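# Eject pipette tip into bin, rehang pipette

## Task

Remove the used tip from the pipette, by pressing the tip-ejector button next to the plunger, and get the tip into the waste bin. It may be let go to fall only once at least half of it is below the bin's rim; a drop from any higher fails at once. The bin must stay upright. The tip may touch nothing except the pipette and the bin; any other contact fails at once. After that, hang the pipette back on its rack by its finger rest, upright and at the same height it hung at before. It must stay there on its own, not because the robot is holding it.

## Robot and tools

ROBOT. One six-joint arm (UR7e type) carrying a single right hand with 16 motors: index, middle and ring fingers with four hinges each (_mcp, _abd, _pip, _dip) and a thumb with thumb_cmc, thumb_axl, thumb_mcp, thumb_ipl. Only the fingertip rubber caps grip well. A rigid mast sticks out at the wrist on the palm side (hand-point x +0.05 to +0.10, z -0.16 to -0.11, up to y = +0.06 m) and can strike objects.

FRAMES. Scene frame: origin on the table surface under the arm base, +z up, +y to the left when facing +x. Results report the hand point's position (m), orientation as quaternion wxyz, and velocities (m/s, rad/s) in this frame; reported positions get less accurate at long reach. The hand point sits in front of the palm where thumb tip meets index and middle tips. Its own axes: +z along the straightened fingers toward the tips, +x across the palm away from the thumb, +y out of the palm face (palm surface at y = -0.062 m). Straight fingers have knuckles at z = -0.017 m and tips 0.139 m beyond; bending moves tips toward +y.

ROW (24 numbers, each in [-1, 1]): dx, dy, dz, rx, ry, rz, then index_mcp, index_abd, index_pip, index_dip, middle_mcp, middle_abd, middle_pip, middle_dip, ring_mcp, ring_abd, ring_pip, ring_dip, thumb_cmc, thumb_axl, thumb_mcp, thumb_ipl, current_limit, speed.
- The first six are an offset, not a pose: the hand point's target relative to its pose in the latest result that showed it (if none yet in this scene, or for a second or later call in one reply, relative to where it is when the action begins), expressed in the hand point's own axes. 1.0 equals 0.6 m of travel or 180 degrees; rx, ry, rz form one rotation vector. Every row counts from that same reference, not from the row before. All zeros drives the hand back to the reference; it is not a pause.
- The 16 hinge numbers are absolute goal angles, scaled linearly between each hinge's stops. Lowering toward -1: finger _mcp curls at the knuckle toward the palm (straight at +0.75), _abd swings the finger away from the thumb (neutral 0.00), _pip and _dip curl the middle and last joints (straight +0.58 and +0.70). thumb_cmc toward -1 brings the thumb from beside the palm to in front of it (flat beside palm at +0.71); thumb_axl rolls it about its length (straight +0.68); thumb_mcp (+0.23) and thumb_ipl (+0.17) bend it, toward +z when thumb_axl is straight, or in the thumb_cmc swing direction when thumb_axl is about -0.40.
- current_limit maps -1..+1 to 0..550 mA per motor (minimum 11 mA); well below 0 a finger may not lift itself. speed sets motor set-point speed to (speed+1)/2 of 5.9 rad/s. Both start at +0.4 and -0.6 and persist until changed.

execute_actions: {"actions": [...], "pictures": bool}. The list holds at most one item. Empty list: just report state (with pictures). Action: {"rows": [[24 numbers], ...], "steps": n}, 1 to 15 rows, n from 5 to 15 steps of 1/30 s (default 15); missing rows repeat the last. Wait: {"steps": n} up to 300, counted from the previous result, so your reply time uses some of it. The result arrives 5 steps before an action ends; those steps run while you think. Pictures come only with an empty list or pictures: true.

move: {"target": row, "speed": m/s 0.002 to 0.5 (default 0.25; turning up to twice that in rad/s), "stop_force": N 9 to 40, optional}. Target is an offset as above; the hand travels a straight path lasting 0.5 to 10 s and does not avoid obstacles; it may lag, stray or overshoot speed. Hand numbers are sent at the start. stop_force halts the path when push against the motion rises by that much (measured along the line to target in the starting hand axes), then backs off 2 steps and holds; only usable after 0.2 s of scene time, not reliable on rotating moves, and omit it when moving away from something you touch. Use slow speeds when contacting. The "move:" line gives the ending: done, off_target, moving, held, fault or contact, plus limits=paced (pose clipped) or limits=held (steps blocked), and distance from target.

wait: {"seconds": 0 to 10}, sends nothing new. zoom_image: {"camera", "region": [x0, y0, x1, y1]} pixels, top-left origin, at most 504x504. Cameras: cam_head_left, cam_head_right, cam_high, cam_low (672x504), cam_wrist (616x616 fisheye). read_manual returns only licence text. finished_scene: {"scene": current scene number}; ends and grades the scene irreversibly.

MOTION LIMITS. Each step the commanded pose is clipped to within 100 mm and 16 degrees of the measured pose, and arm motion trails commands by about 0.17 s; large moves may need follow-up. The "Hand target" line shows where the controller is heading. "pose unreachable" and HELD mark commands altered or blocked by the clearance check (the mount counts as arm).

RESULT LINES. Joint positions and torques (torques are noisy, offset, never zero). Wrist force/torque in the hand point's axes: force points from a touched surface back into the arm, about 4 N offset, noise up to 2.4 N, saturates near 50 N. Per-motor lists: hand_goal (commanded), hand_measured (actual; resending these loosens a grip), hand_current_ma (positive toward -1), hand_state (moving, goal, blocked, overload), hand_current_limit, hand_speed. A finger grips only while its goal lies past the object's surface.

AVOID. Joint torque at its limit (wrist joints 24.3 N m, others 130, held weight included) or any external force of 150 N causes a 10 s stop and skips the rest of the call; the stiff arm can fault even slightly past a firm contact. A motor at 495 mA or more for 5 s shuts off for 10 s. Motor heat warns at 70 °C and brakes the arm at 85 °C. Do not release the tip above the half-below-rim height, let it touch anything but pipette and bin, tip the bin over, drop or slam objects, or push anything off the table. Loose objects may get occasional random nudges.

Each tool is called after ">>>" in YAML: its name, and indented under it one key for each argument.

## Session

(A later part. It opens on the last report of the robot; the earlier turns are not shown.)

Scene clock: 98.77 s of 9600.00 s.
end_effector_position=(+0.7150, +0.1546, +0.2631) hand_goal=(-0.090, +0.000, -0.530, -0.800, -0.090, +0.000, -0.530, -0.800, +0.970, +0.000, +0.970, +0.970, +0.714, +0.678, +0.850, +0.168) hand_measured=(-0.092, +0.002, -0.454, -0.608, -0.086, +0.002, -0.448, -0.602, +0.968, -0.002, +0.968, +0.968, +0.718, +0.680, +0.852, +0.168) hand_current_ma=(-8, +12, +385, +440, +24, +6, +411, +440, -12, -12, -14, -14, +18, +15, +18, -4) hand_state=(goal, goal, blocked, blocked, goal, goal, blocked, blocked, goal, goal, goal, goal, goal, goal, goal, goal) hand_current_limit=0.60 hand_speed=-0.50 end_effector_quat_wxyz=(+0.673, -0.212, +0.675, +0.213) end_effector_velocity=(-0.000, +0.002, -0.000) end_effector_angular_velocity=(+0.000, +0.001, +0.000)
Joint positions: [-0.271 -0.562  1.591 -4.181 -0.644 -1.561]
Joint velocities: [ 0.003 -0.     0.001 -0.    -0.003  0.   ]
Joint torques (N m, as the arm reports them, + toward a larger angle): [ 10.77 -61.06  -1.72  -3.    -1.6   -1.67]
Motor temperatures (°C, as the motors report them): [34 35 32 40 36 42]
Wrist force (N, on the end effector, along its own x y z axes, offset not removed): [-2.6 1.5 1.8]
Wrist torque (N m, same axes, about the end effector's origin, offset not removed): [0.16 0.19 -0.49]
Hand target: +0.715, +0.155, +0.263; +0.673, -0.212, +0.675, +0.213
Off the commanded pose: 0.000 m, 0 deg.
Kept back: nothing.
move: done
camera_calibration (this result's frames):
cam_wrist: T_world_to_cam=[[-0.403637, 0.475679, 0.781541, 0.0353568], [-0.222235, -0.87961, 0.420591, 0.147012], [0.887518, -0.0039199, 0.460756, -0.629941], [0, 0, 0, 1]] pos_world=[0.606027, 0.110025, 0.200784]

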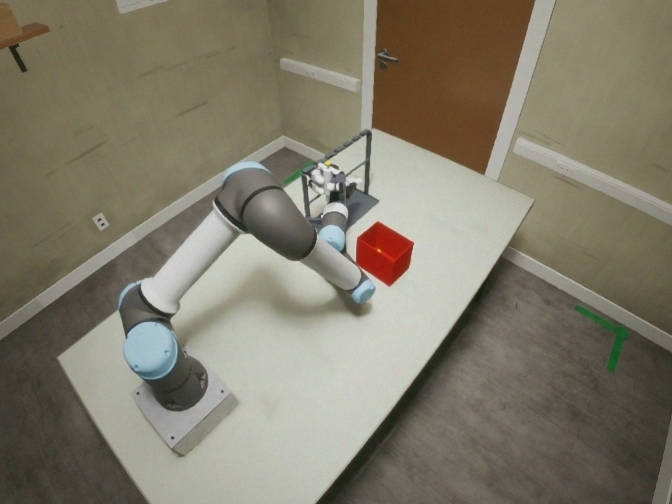

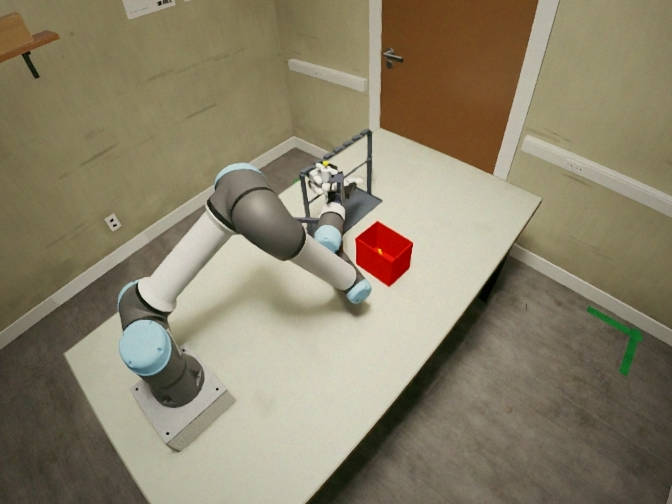

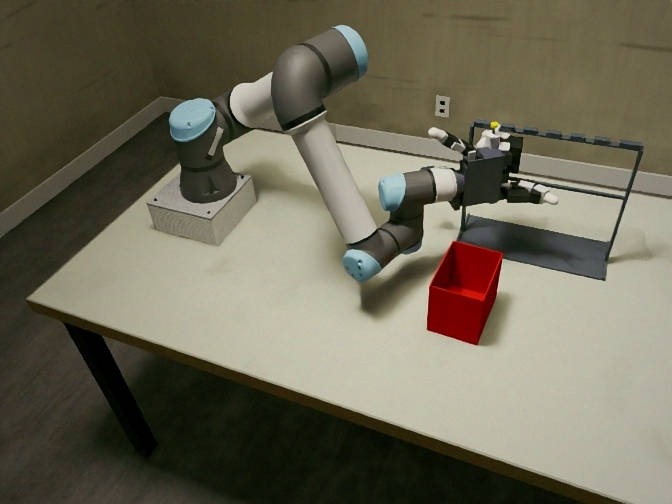

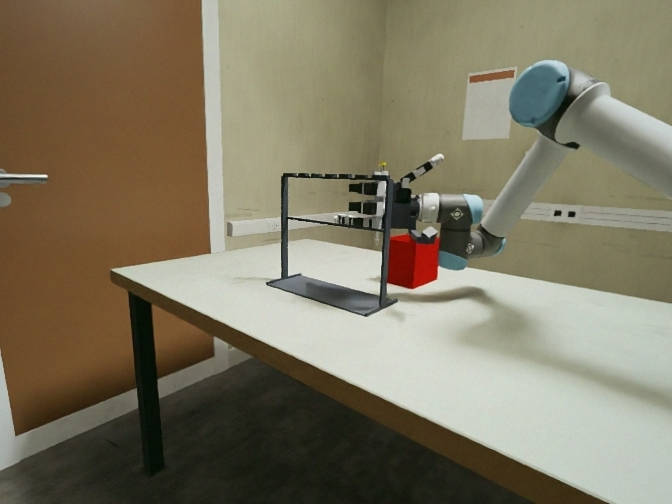

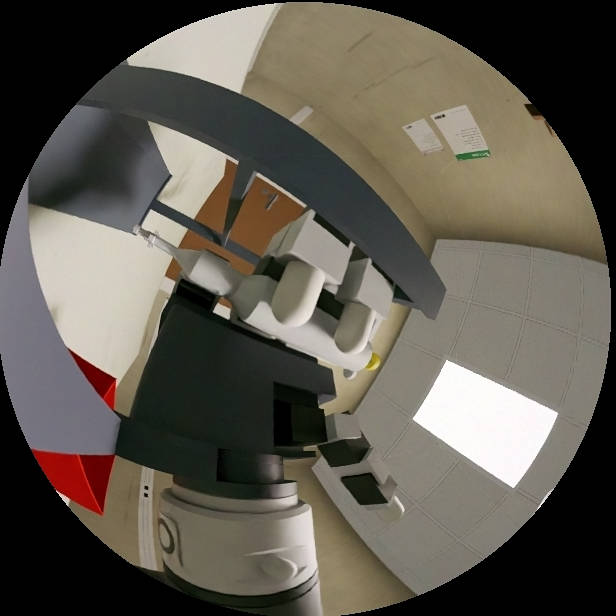

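>>> move:
  target: [0,0.0374,0.0221,0,0,0,-0.09,0,-0.53,-0.80,-0.09,0,-0.53,-0.80,0.97,0,0.97,0.97,0.714,0.678,0.85,0.168,0.6,-0.5]
  speed: 0.02

>>> zoom_image:
  camera: "cam_high"
  region: [465, 105, 525, 155]

>>> zoom_image:
  camera: "cam_head_right"
  region: [290, 145, 360, 200]

>>> zoom_image:
  camera: "cam_low"
  region: [330, 150, 430, 240]

Scene clock: 100.87 s of 9600.00 s.
end_effector_position=(+0.7130, +0.1804, +0.2631) hand_goal=(-0.090, +0.000, -0.530, -0.800, -0.090, +0.000, -0.530, -0.800, +0.970, +0.000, +0.970, +0.970, +0.714, +0.678, +0.850, +0.168) hand_measured=(-0.092, +0.002, -0.454, -0.608, -0.086, +0.002, -0.448, -0.602, +0.974, -0.002, +0.968, +0.968, +0.718, +0.680, +0.852, +0.168) hand_current_ma=(-8, +12, +385, +440, +24, +6, +411, +440, +19, -12, -14, -14, +18, +15, +18, -4) hand_state=(goal, goal, blocked, blocked, goal, goal, blocked, blocked, goal, goal, goal, goal, goal, goal, goal, goal) hand_current_limit=0.60 hand_speed=-0.50 end_effector_quat_wxyz=(+0.673, -0.212, +0.675, +0.213) end_effector_velocity=(-0.000, +0.001, -0.000) end_effector_angular_velocity=(+0.000, +0.001, -0.000)
Joint positions: [-0.228 -0.566  1.603 -4.188 -0.687 -1.562]
Joint velocities: [ 0.003 -0.     0.001  0.001 -0.003  0.   ]
Joint torques (N m, as the arm reports them, + toward a larger angle): [ 12.22 -60.59  -0.47  -3.12  -1.43  -1.49]
Motor temperatures (°C, as the motors report them): [34 35 32 40 36 42]
Wrist force (N, on the end effector, along its own x y z axes, offset not removed): [2.5 -5.0 -1.1]
Wrist torque (N m, same axes, about the end effector's origin, offset not removed): [-0.49 -0.08 -0.46]
Hand target: +0.713, +0.181, +0.263; +0.673, -0.212, +0.675, +0.213
Off the commanded pose: 0.000 m, 0 deg.
Kept back: nothing.
move: done
camera_calibration (this result's frames):
cam_wrist: T_world_to_cam=[[-0.403618, 0.475747, 0.78151, 0.0222845], [-0.222223, -0.879574, 0.420674, 0.169248], [0.88753, -0.00387783, 0.460734, -0.628077], [0, 0, 0, 1]] pos_world=[0.604043, 0.135829, 0.200762]

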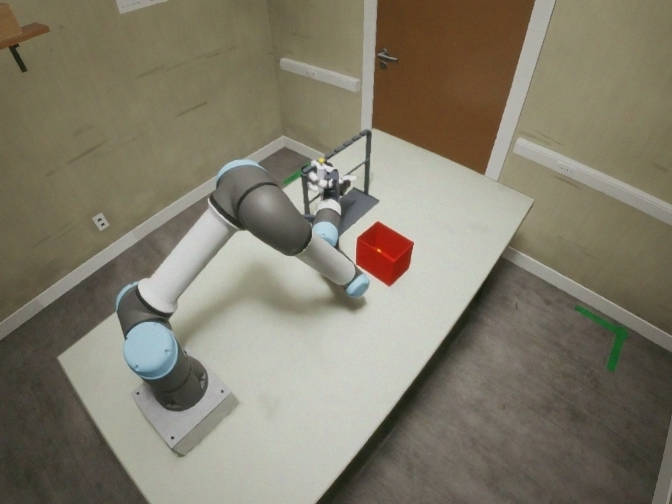

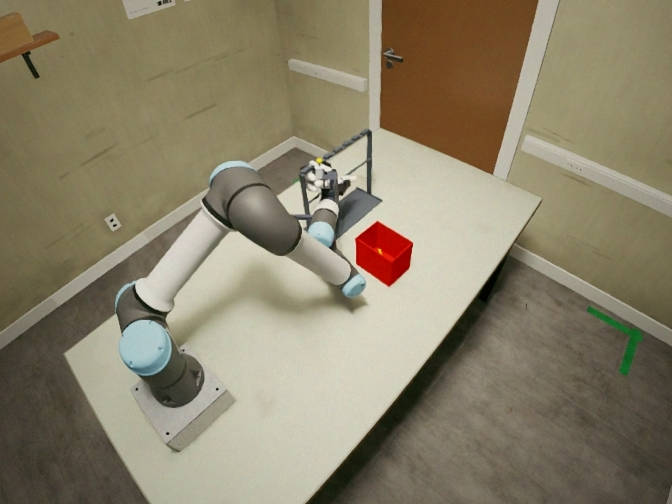

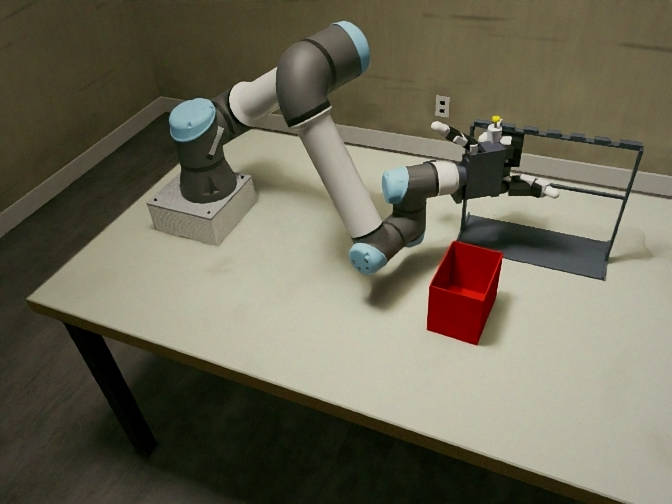

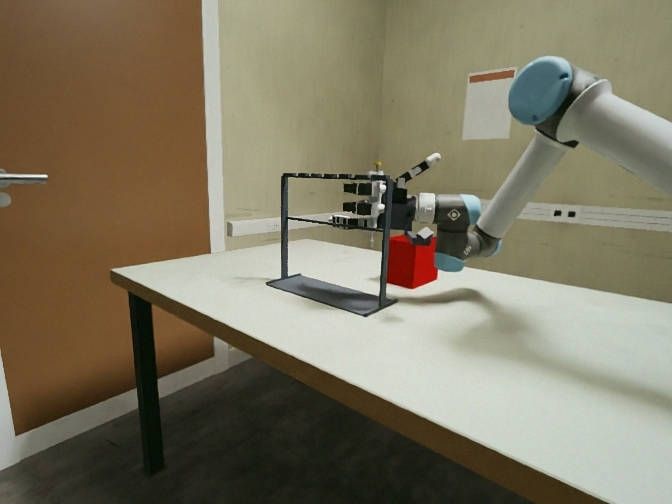

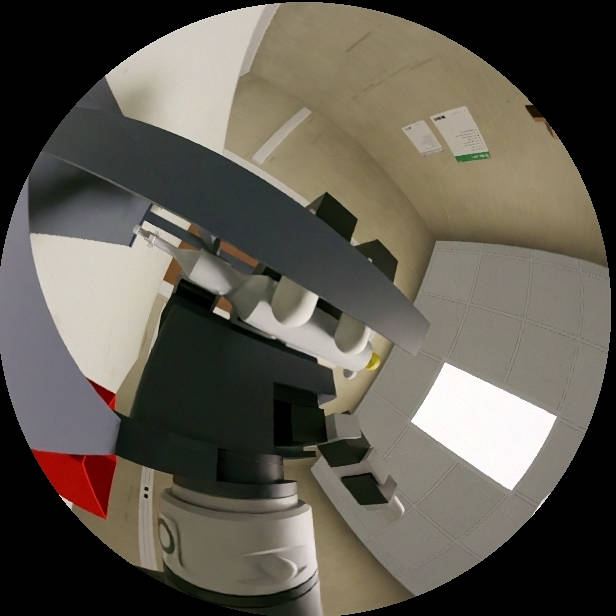

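Region (465, 105, 525, 155) of cam_high's 672x504 image, scaled by 8.400, with more detail than that image has.

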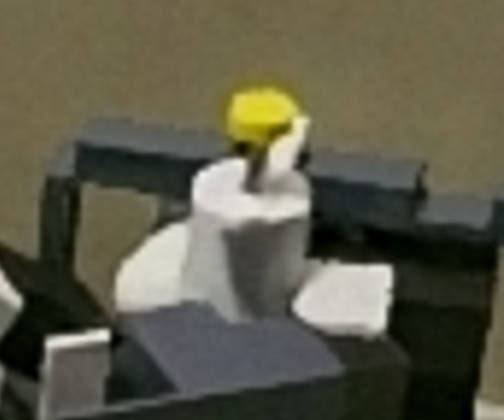

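Region (290, 145, 360, 200) of cam_head_right's 672x504 image, scaled by 7.200, with more detail than that image has; it fills the top 396 rows of this view, and the rest is white.

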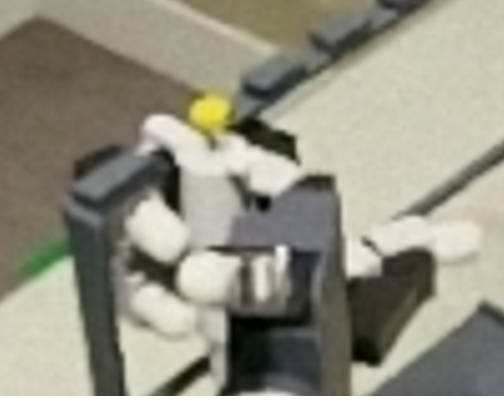

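Region (330, 150, 430, 240) of cam_low's 672x504 image, scaled by 5.040, with more detail than that image has; it fills the top 454 rows of this view, and the rest is white.

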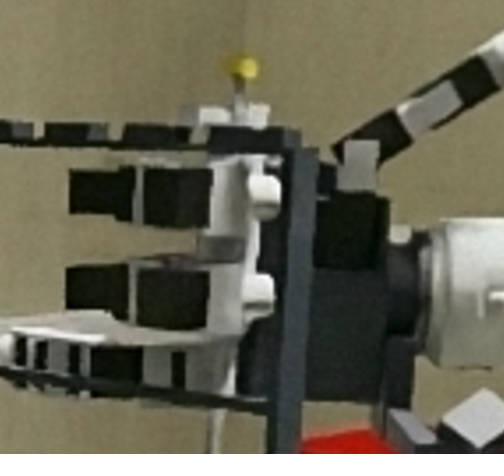

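>>> move:
  target: [0,0,0,0,0,0,-0.09,0,-0.53,-0.80,-0.09,0,-0.53,-0.80,1.0,-0.9,0.97,0.97,0.714,0.678,0.85,0.168,0.6,-0.6]
  speed: 0.02

>>> move:
  target: [0,0.0041,0.0029,0,0,0,-0.09,0,-0.53,-0.80,-0.09,0,-0.53,-0.80,1.0,-0.9,0.97,0.97,0.714,0.678,0.85,0.168,0.6,-0.6]
  speed: 0.01

>>> zoom_image:
  camera: "cam_high"
  region: [465, 105, 525, 155]

>>> zoom_image:
  camera: "cam_low"
  region: [330, 150, 430, 240]

Scene clock: 103.00 s of 9600.00 s.
end_effector_position=(+0.7130, +0.1804, +0.2631) hand_goal=(-0.090, +0.000, -0.530, -0.800, -0.090, +0.000, -0.530, -0.800, +1.000, -0.900, +0.970, +0.970, +0.714, +0.678, +0.850, +0.168) hand_measured=(-0.092, +0.002, -0.454, -0.608, -0.086, +0.002, -0.448, -0.602, +0.998, -0.900, +0.968, +0.968, +0.718, +0.680, +0.852, +0.168) hand_current_ma=(-8, +12, +385, +440, +24, +6, +411, +440, -13, +0, -14, -14, +18, +15, +18, -4) hand_state=(goal, goal, blocked, blocked, goal, goal, blocked, blocked, goal, goal, goal, goal, goal, goal, goal, goal) hand_current_limit=0.60 hand_speed=-0.60 end_effector_quat_wxyz=(+0.673, -0.212, +0.675, +0.213) end_effector_velocity=(-0.000, +0.001, +0.000) end_effector_angular_velocity=(-0.000, -0.000, +0.003)
Joint positions: [-0.228 -0.566  1.603 -4.188 -0.687 -1.562]
Joint velocities: [ 0.    -0.    -0.     0.     0.002  0.   ]
Joint torques (N m, as the arm reports them, + toward a larger angle): [-11.72 -53.34 -13.04   0.12   1.38  -1.21]
Motor temperatures (°C, as the motors report them): [34 35 32 40 36 42]
Wrist force (N, on the end effector, along its own x y z axes, offset not removed): [0.4 -2.9 4.5]
Wrist torque (N m, same axes, about the end effector's origin, offset not removed): [-0.73 -0.24 -0.25]
Hand target: +0.713, +0.180, +0.263; +0.673, -0.212, +0.675, +0.213
Off the commanded pose: 0.000 m, 0 deg.
Kept back: nothing.
move: done
camera_calibration (this result's frames):
cam_wrist: T_world_to_cam=[[-0.403619, 0.475749, 0.781508, 0.0222752], [-0.222222, -0.879573, 0.420677, 0.169248], [0.88753, -0.0038751, 0.460734, -0.628062], [0, 0, 0, 1]] pos_world=[0.604025, 0.135835, 0.200763]

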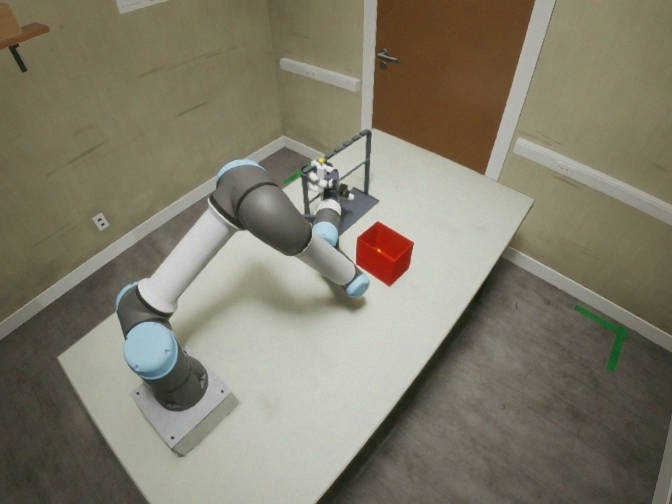

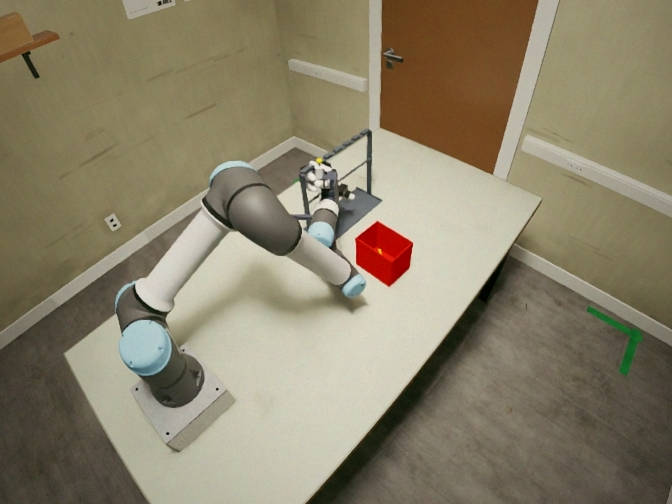

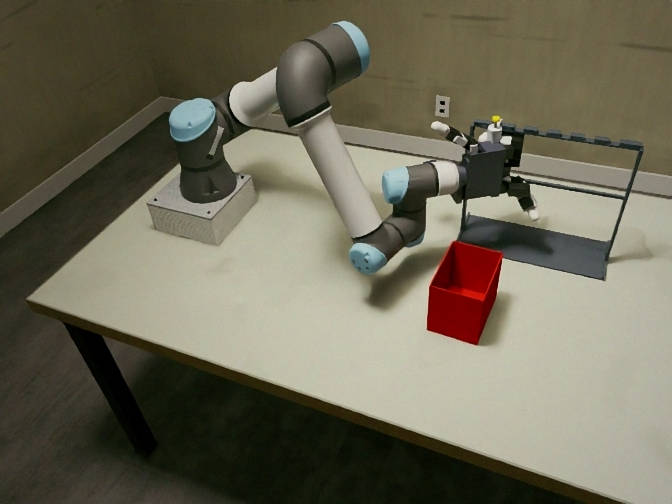

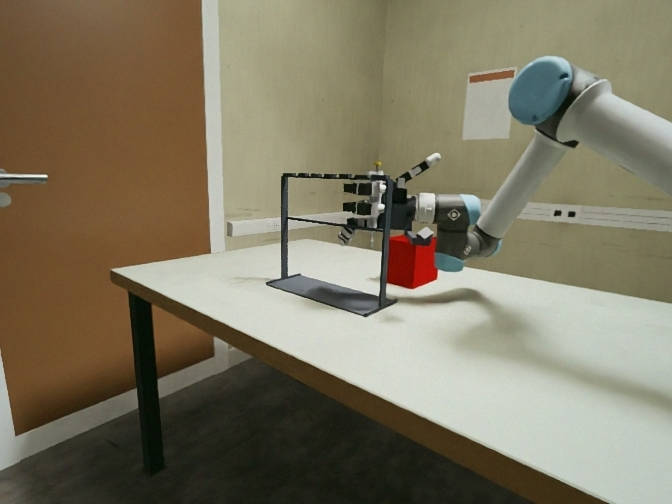

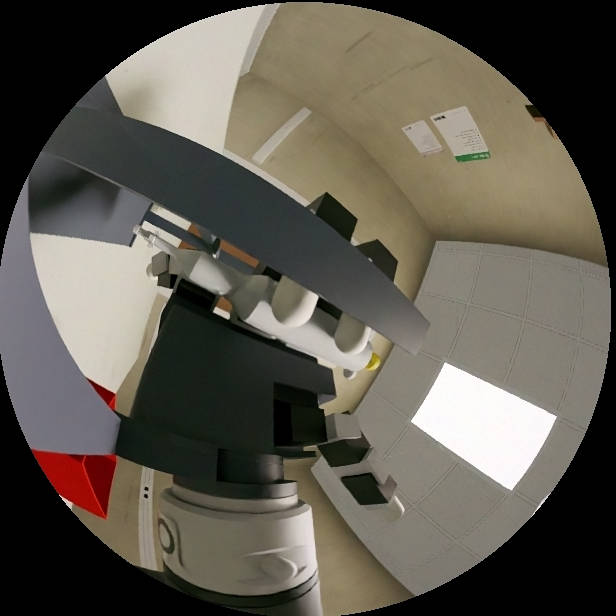

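Scene clock: 103.70 s of 9600.00 s.
end_effector_position=(+0.7130, +0.1833, +0.2631) hand_goal=(-0.090, +0.000, -0.530, -0.800, -0.090, +0.000, -0.530, -0.800, +1.000, -0.900, +0.970, +0.970, +0.714, +0.678, +0.850, +0.168) hand_measured=(-0.092, +0.002, -0.454, -0.608, -0.086, +0.002, -0.448, -0.602, +1.000, -0.900, +0.968, +0.968, +0.718, +0.680, +0.852, +0.168) hand_current_ma=(-8, +12, +385, +440, +24, +6, +411, +440, -1, +0, -14, -14, +18, +15, +18, -4) hand_state=(goal, goal, blocked, blocked, goal, goal, blocked, blocked, goal, goal, goal, goal, goal, goal, goal, goal) hand_current_limit=0.60 hand_speed=-0.60 end_effector_quat_wxyz=(+0.673, -0.212, +0.675, +0.213) end_effector_velocity=(-0.001, +0.002, +0.000) end_effector_angular_velocity=(-0.000, -0.001, +0.003)
Joint positions: [-0.223 -0.566  1.604 -4.188 -0.692 -1.562]
Joint velocities: [ 0.002 -0.     0.    -0.001  0.    -0.   ]
Joint torques (N m, as the arm reports them, + toward a larger angle): [ 12.29 -59.68  -0.7   -3.05  -1.52  -1.72]
Motor temperatures (°C, as the motors report them): [34 35 32 40 36 42]
Wrist force (N, on the end effector, along its own x y z axes, offset not removed): [1.8 -2.1 2.2]
Wrist torque (N m, same axes, about the end effector's origin, offset not removed): [-0.36 -0.41 -0.08]
Hand target: +0.713, +0.183, +0.263; +0.673, -0.212, +0.675, +0.213
Off the commanded pose: 0.000 m, 0 deg.
Kept back: nothing.
move: done
camera_calibration (this result's frames):
cam_wrist: T_world_to_cam=[[-0.403621, 0.475757, 0.781502, 0.020907], [-0.222221, -0.879568, 0.420687, 0.171801], [0.887529, -0.00386835, 0.460735, -0.628068], [0, 0, 0, 1]] pos_world=[0.604045, 0.138735, 0.200759]

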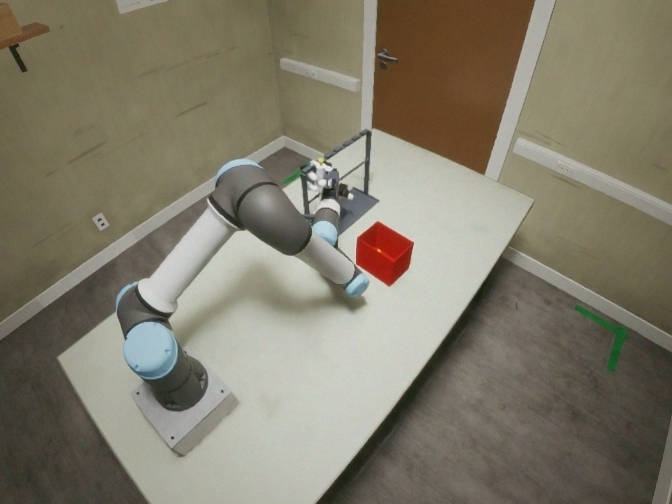

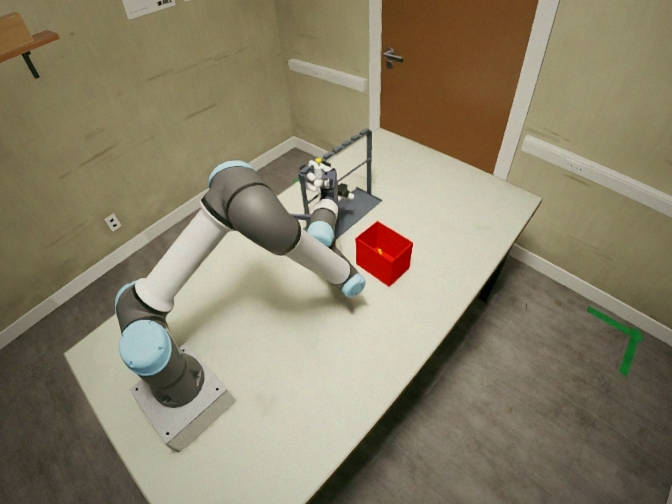

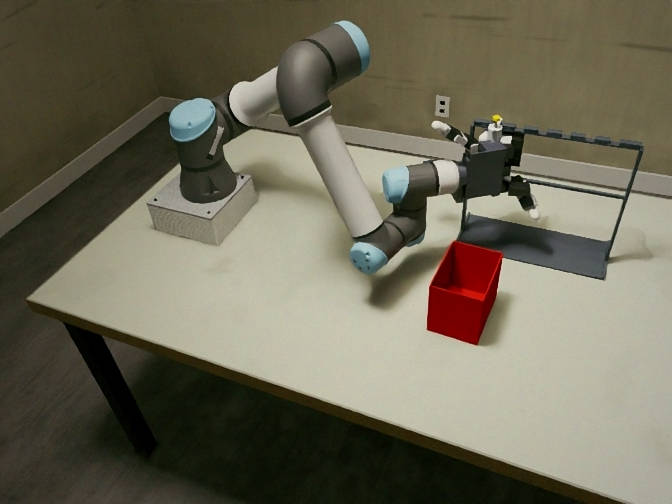

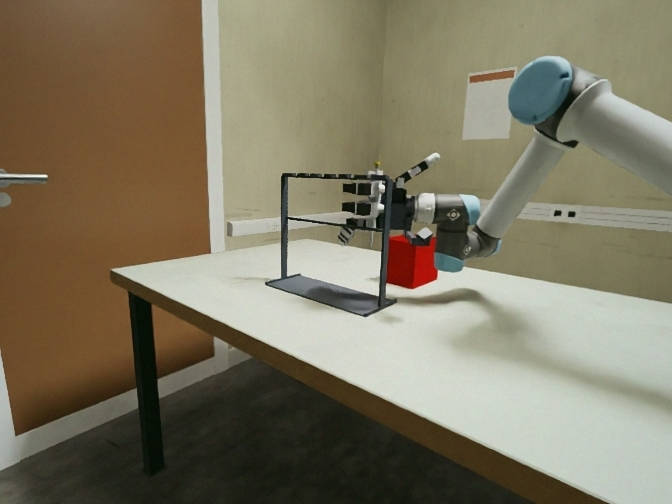

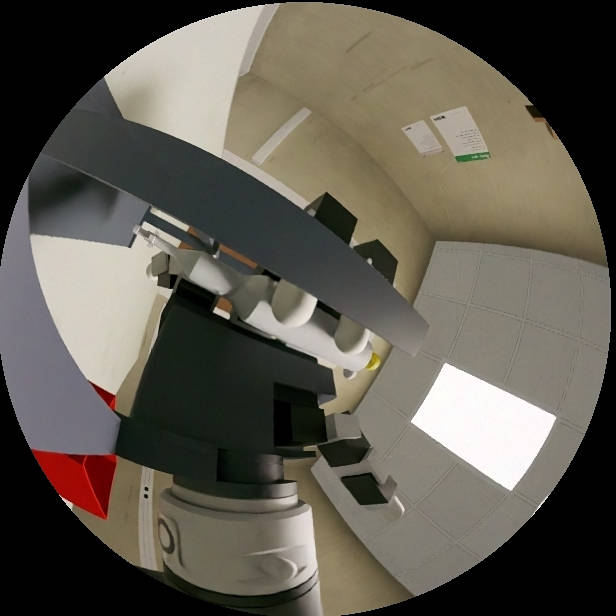

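Region (465, 105, 525, 155) of cam_high's 672x504 image, scaled by 8.400, with more detail than that image has.

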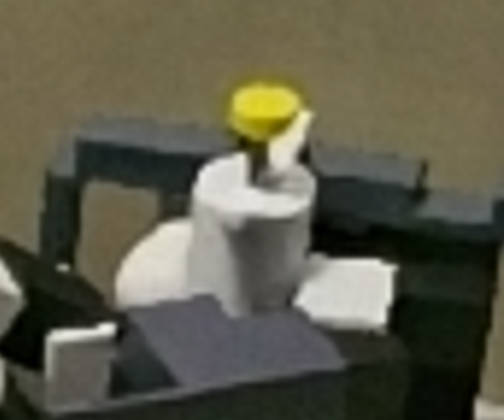

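Region (330, 150, 430, 240) of cam_low's 672x504 image, scaled by 5.040, with more detail than that image has; it fills the top 454 rows of this view, and the rest is white.

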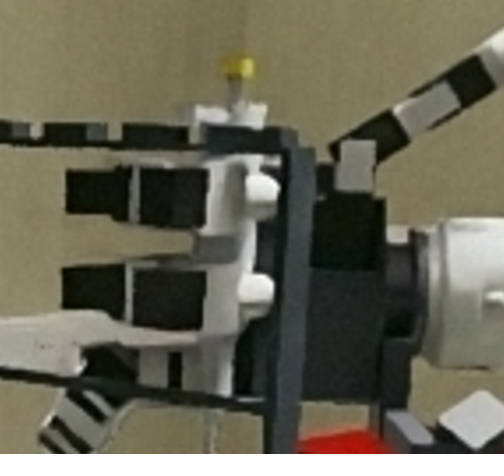

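>>> zoom_image:
  camera: "cam_low"
  region: [345, 158, 395, 193]

>>> zoom_image:
  camera: "cam_head_left"
  region: [295, 145, 345, 190]

Region (345, 158, 395, 193) of cam_low's 672x504 image, scaled by 10.080, with more detail than that image has; it fills the top 353 rows of this view, and the rest is white.

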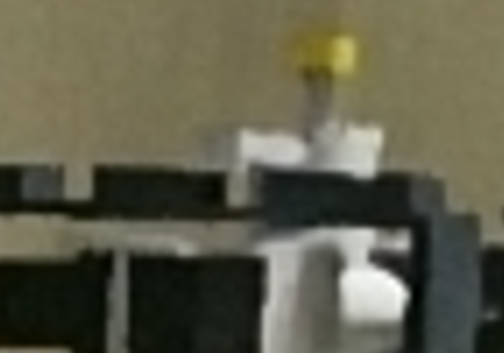

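Region (295, 145, 345, 190) of cam_head_left's 672x504 image, scaled by 10.080, with more detail than that image has; it fills the top 454 rows of this view, and the rest is white.

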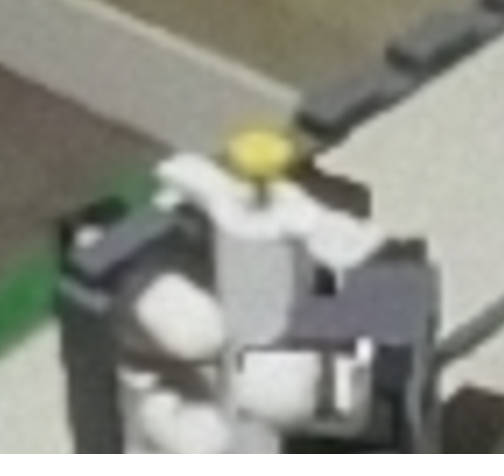

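>>> move:
  target: [0,-0.0022,0.004,0.0333,0,0,-0.09,0,-0.53,-0.80,-0.09,0,-0.53,-0.80,0.98,-0.9,0.97,0.97,0.714,0.678,0.85,0.168,0.6,-0.6]
  speed: 0.05

>>> move:
  target: [0,0.0066,0.0036,0,0,0,-0.09,0,-0.53,-0.80,-0.09,0,-0.53,-0.80,0.98,-0.9,0.97,0.97,0.714,0.678,0.85,0.168,0.6,-0.6]
  speed: 0.01

>>> zoom_image:
  camera: "cam_low"
  region: [345, 158, 395, 193]

>>> zoom_image:
  camera: "cam_high"
  region: [465, 105, 525, 155]

Scene clock: 106.43 s of 9600.00 s.
end_effector_position=(+0.7157, +0.1836, +0.2631) hand_goal=(-0.090, +0.000, -0.530, -0.800, -0.090, +0.000, -0.530, -0.800, +0.980, -0.900, +0.970, +0.970, +0.714, +0.678, +0.850, +0.168) hand_measured=(-0.092, +0.002, -0.454, -0.608, -0.086, +0.002, -0.448, -0.602, +0.982, -0.900, +0.968, +0.968, +0.718, +0.680, +0.852, +0.168) hand_current_ma=(-8, +12, +385, +440, +24, +6, +411, +440, +15, +0, -14, -14, +18, +15, +18, -4) hand_state=(goal, goal, blocked, blocked, goal, goal, blocked, blocked, goal, goal, goal, goal, goal, goal, goal, goal) hand_current_limit=0.60 hand_speed=-0.60 end_effector_quat_wxyz=(+0.683, -0.177, +0.686, +0.178) end_effector_velocity=(+0.001, -0.001, -0.000) end_effector_angular_velocity=(+0.000, +0.001, -0.015)
Joint positions: [-0.203 -0.588  1.664 -4.226 -0.815 -1.563]
Joint velocities: [ 0.002 -0.002  0.008 -0.004 -0.017  0.   ]
Joint torques (N m, as the arm reports them, + toward a larger angle): [ 11.04 -59.43  -0.61  -3.18  -1.71  -1.65]
Motor temperatures (°C, as the motors report them): [34 35 32 40 36 42]
Wrist force (N, on the end effector, along its own x y z axes, offset not removed): [-2.3 -5.6 -2.7]
Wrist torque (N m, same axes, about the end effector's origin, offset not removed): [-0.67 0.23 -0.75]
Hand target: +0.716, +0.184, +0.263; +0.683, -0.177, +0.686, +0.178
Off the commanded pose: 0.000 m, 0 deg.
Kept back: nothing.
move: done
camera_calibration (this result's frames):
cam_wrist: T_world_to_cam=[[-0.352355, 0.515148, 0.781325, -0.0220001], [-0.311782, -0.851791, 0.421004, 0.231589], [0.882405, -0.0952597, 0.460747, -0.609995], [0, 0, 0, 1]] pos_world=[0.602715, 0.150491, 0.200742]

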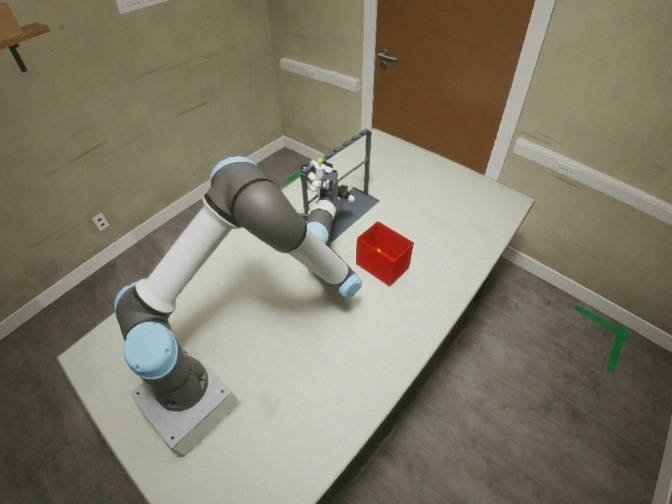

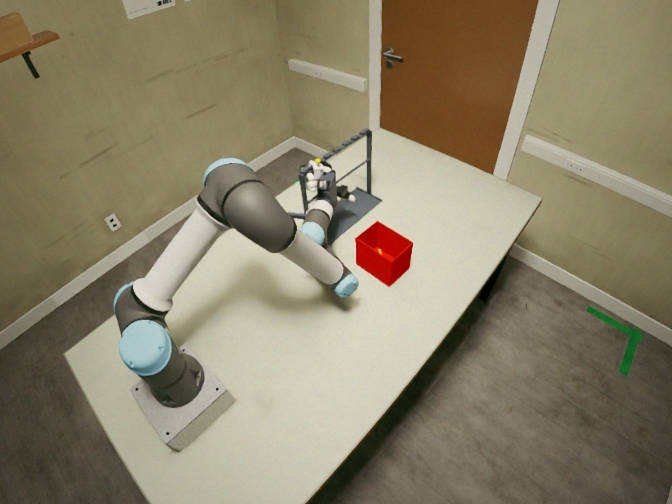

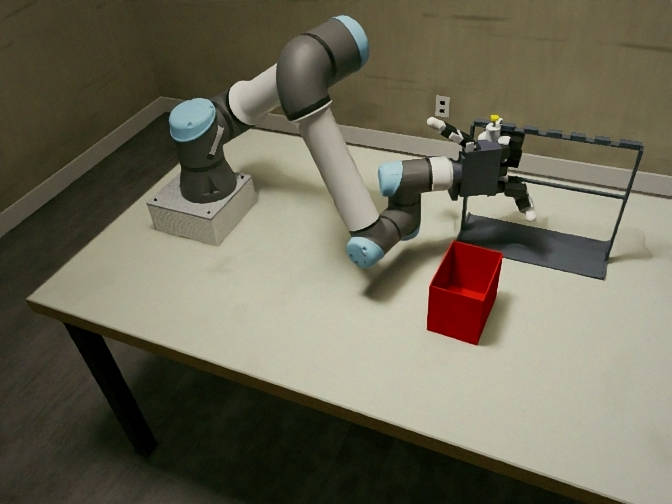

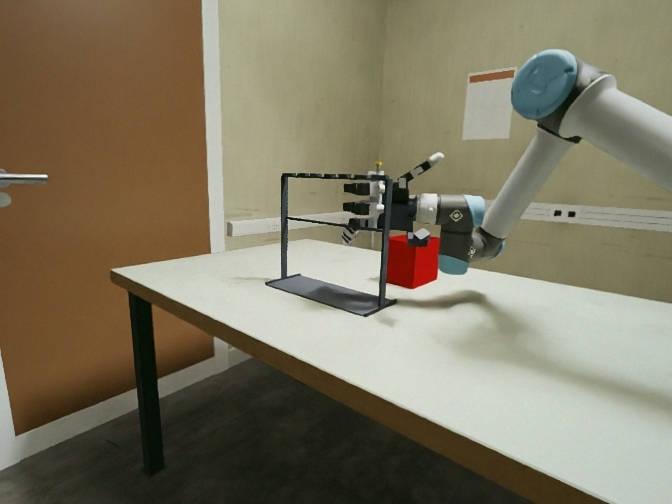

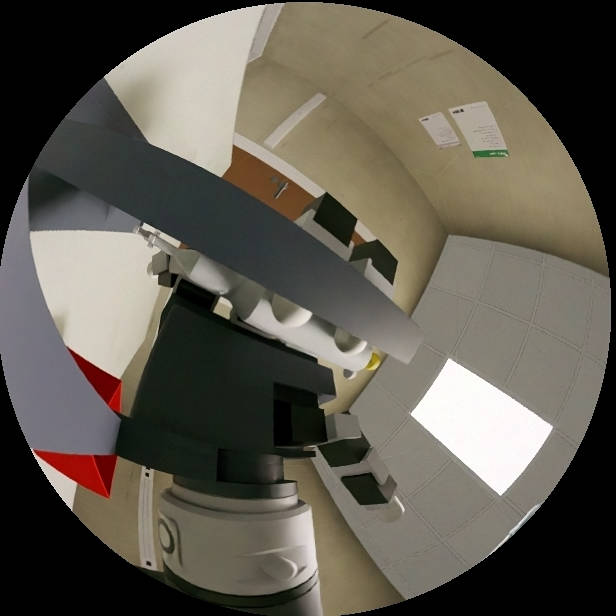

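Scene clock: 107.13 s of 9600.00 s.
end_effector_position=(+0.7157, +0.1880, +0.2630) hand_goal=(-0.090, +0.000, -0.530, -0.800, -0.090, +0.000, -0.530, -0.800, +0.980, -0.900, +0.970, +0.970, +0.714, +0.678, +0.850, +0.168) hand_measured=(-0.092, +0.002, -0.454, -0.608, -0.088, +0.002, -0.448, -0.602, +0.982, -0.900, +0.968, +0.968, +0.718, +0.680, +0.852, +0.168) hand_current_ma=(-8, +12, +385, +440, +9, +6, +411, +440, +15, +0, -14, -14, +18, +15, +18, -4) hand_state=(goal, goal, blocked, blocked, goal, goal, blocked, blocked, goal, goal, goal, goal, goal, goal, goal, goal) hand_current_limit=0.60 hand_speed=-0.60 end_effector_quat_wxyz=(+0.683, -0.177, +0.686, +0.178) end_effector_velocity=(+0.000, +0.002, -0.000) end_effector_angular_velocity=(-0.000, +0.000, -0.000)
Joint positions: [-0.196 -0.588  1.664 -4.226 -0.823 -1.563]
Joint velocities: [ 0.004  0.    -0.     0.    -0.004 -0.   ]
Joint torques (N m, as the arm reports them, + toward a larger angle): [ 11.53 -55.54 -19.29   0.18  -1.49  -1.63]
Motor temperatures (°C, as the motors report them): [34 35 32 40 36 42]
Wrist force (N, on the end effector, along its own x y z axes, offset not removed): [-1.6 1.5 0.2]
Wrist torque (N m, same axes, about the end effector's origin, offset not removed): [0.23 0.22 -0.49]
Hand target: +0.716, +0.188, +0.263; +0.683, -0.177, +0.686, +0.178
Off the commanded pose: 0.000 m, 0 deg.
Kept back: nothing.
move: done
camera_calibration (this result's frames):
cam_wrist: T_world_to_cam=[[-0.35229, 0.515146, 0.781355, -0.0242876], [-0.311747, -0.851792, 0.421027, 0.235261], [0.882443, -0.0952611, 0.460673, -0.609529], [0, 0, 0, 1]] pos_world=[0.60266, 0.154841, 0.20072]

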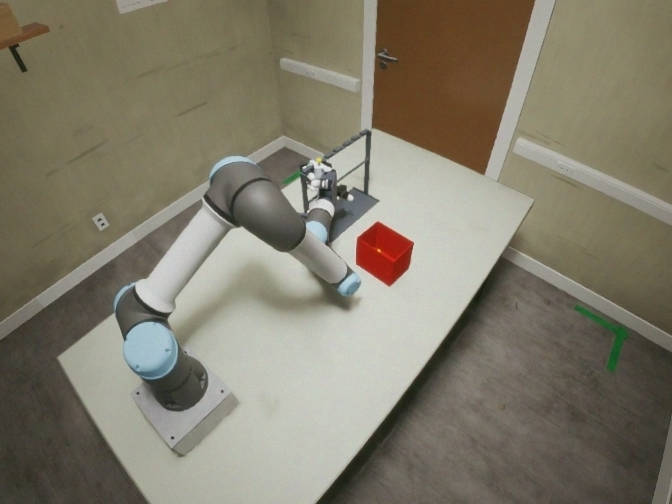

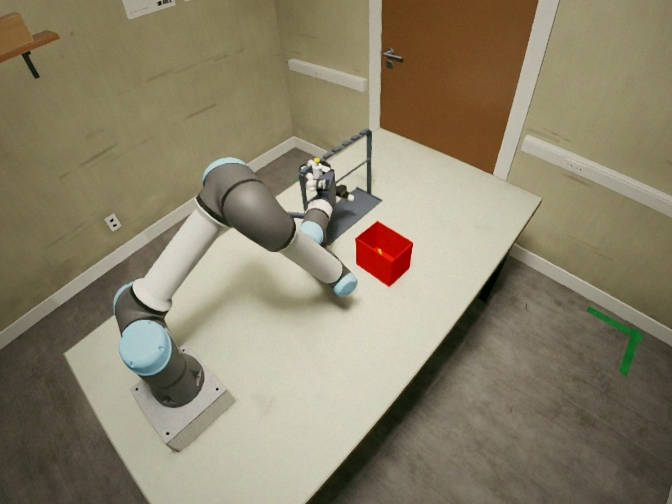

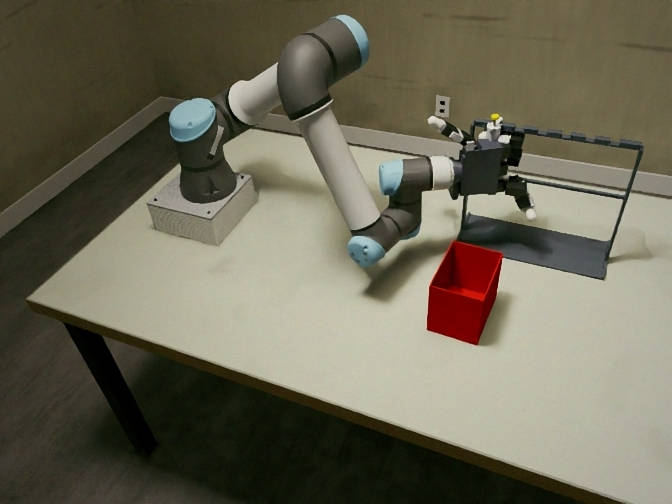

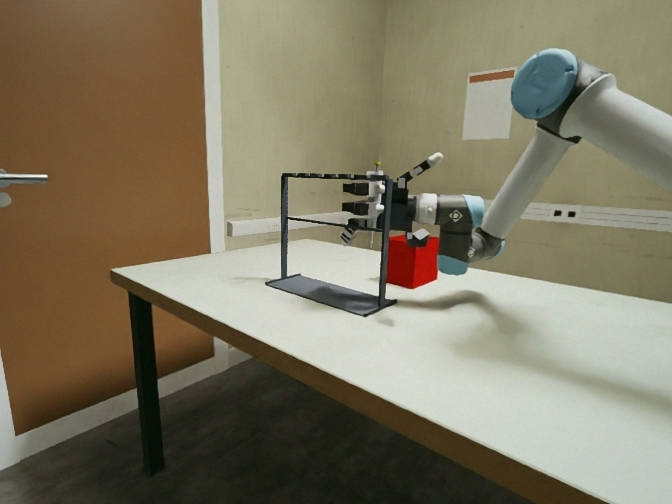

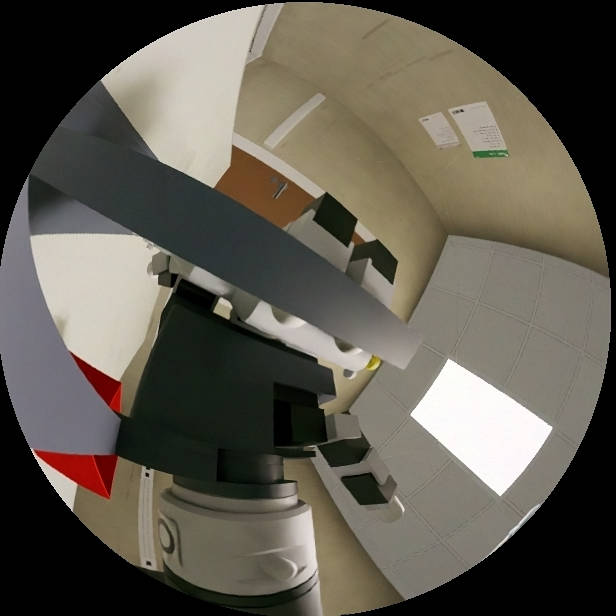

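Region (345, 158, 395, 193) of cam_low's 672x504 image, scaled by 10.080, with more detail than that image has; it fills the top 353 rows of this view, and the rest is white.

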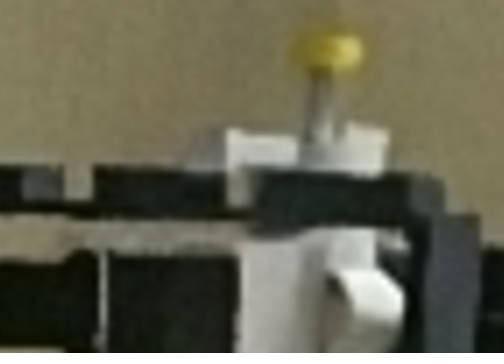

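Region (465, 105, 525, 155) of cam_high's 672x504 image, scaled by 8.400, with more detail than that image has.

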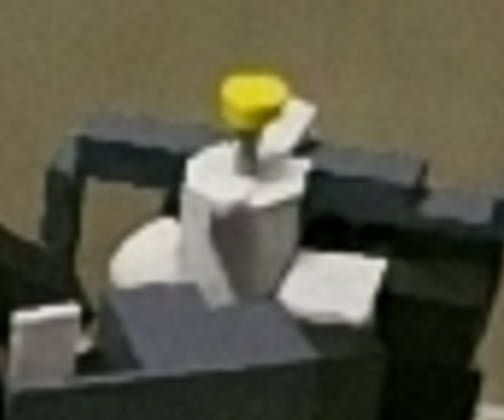

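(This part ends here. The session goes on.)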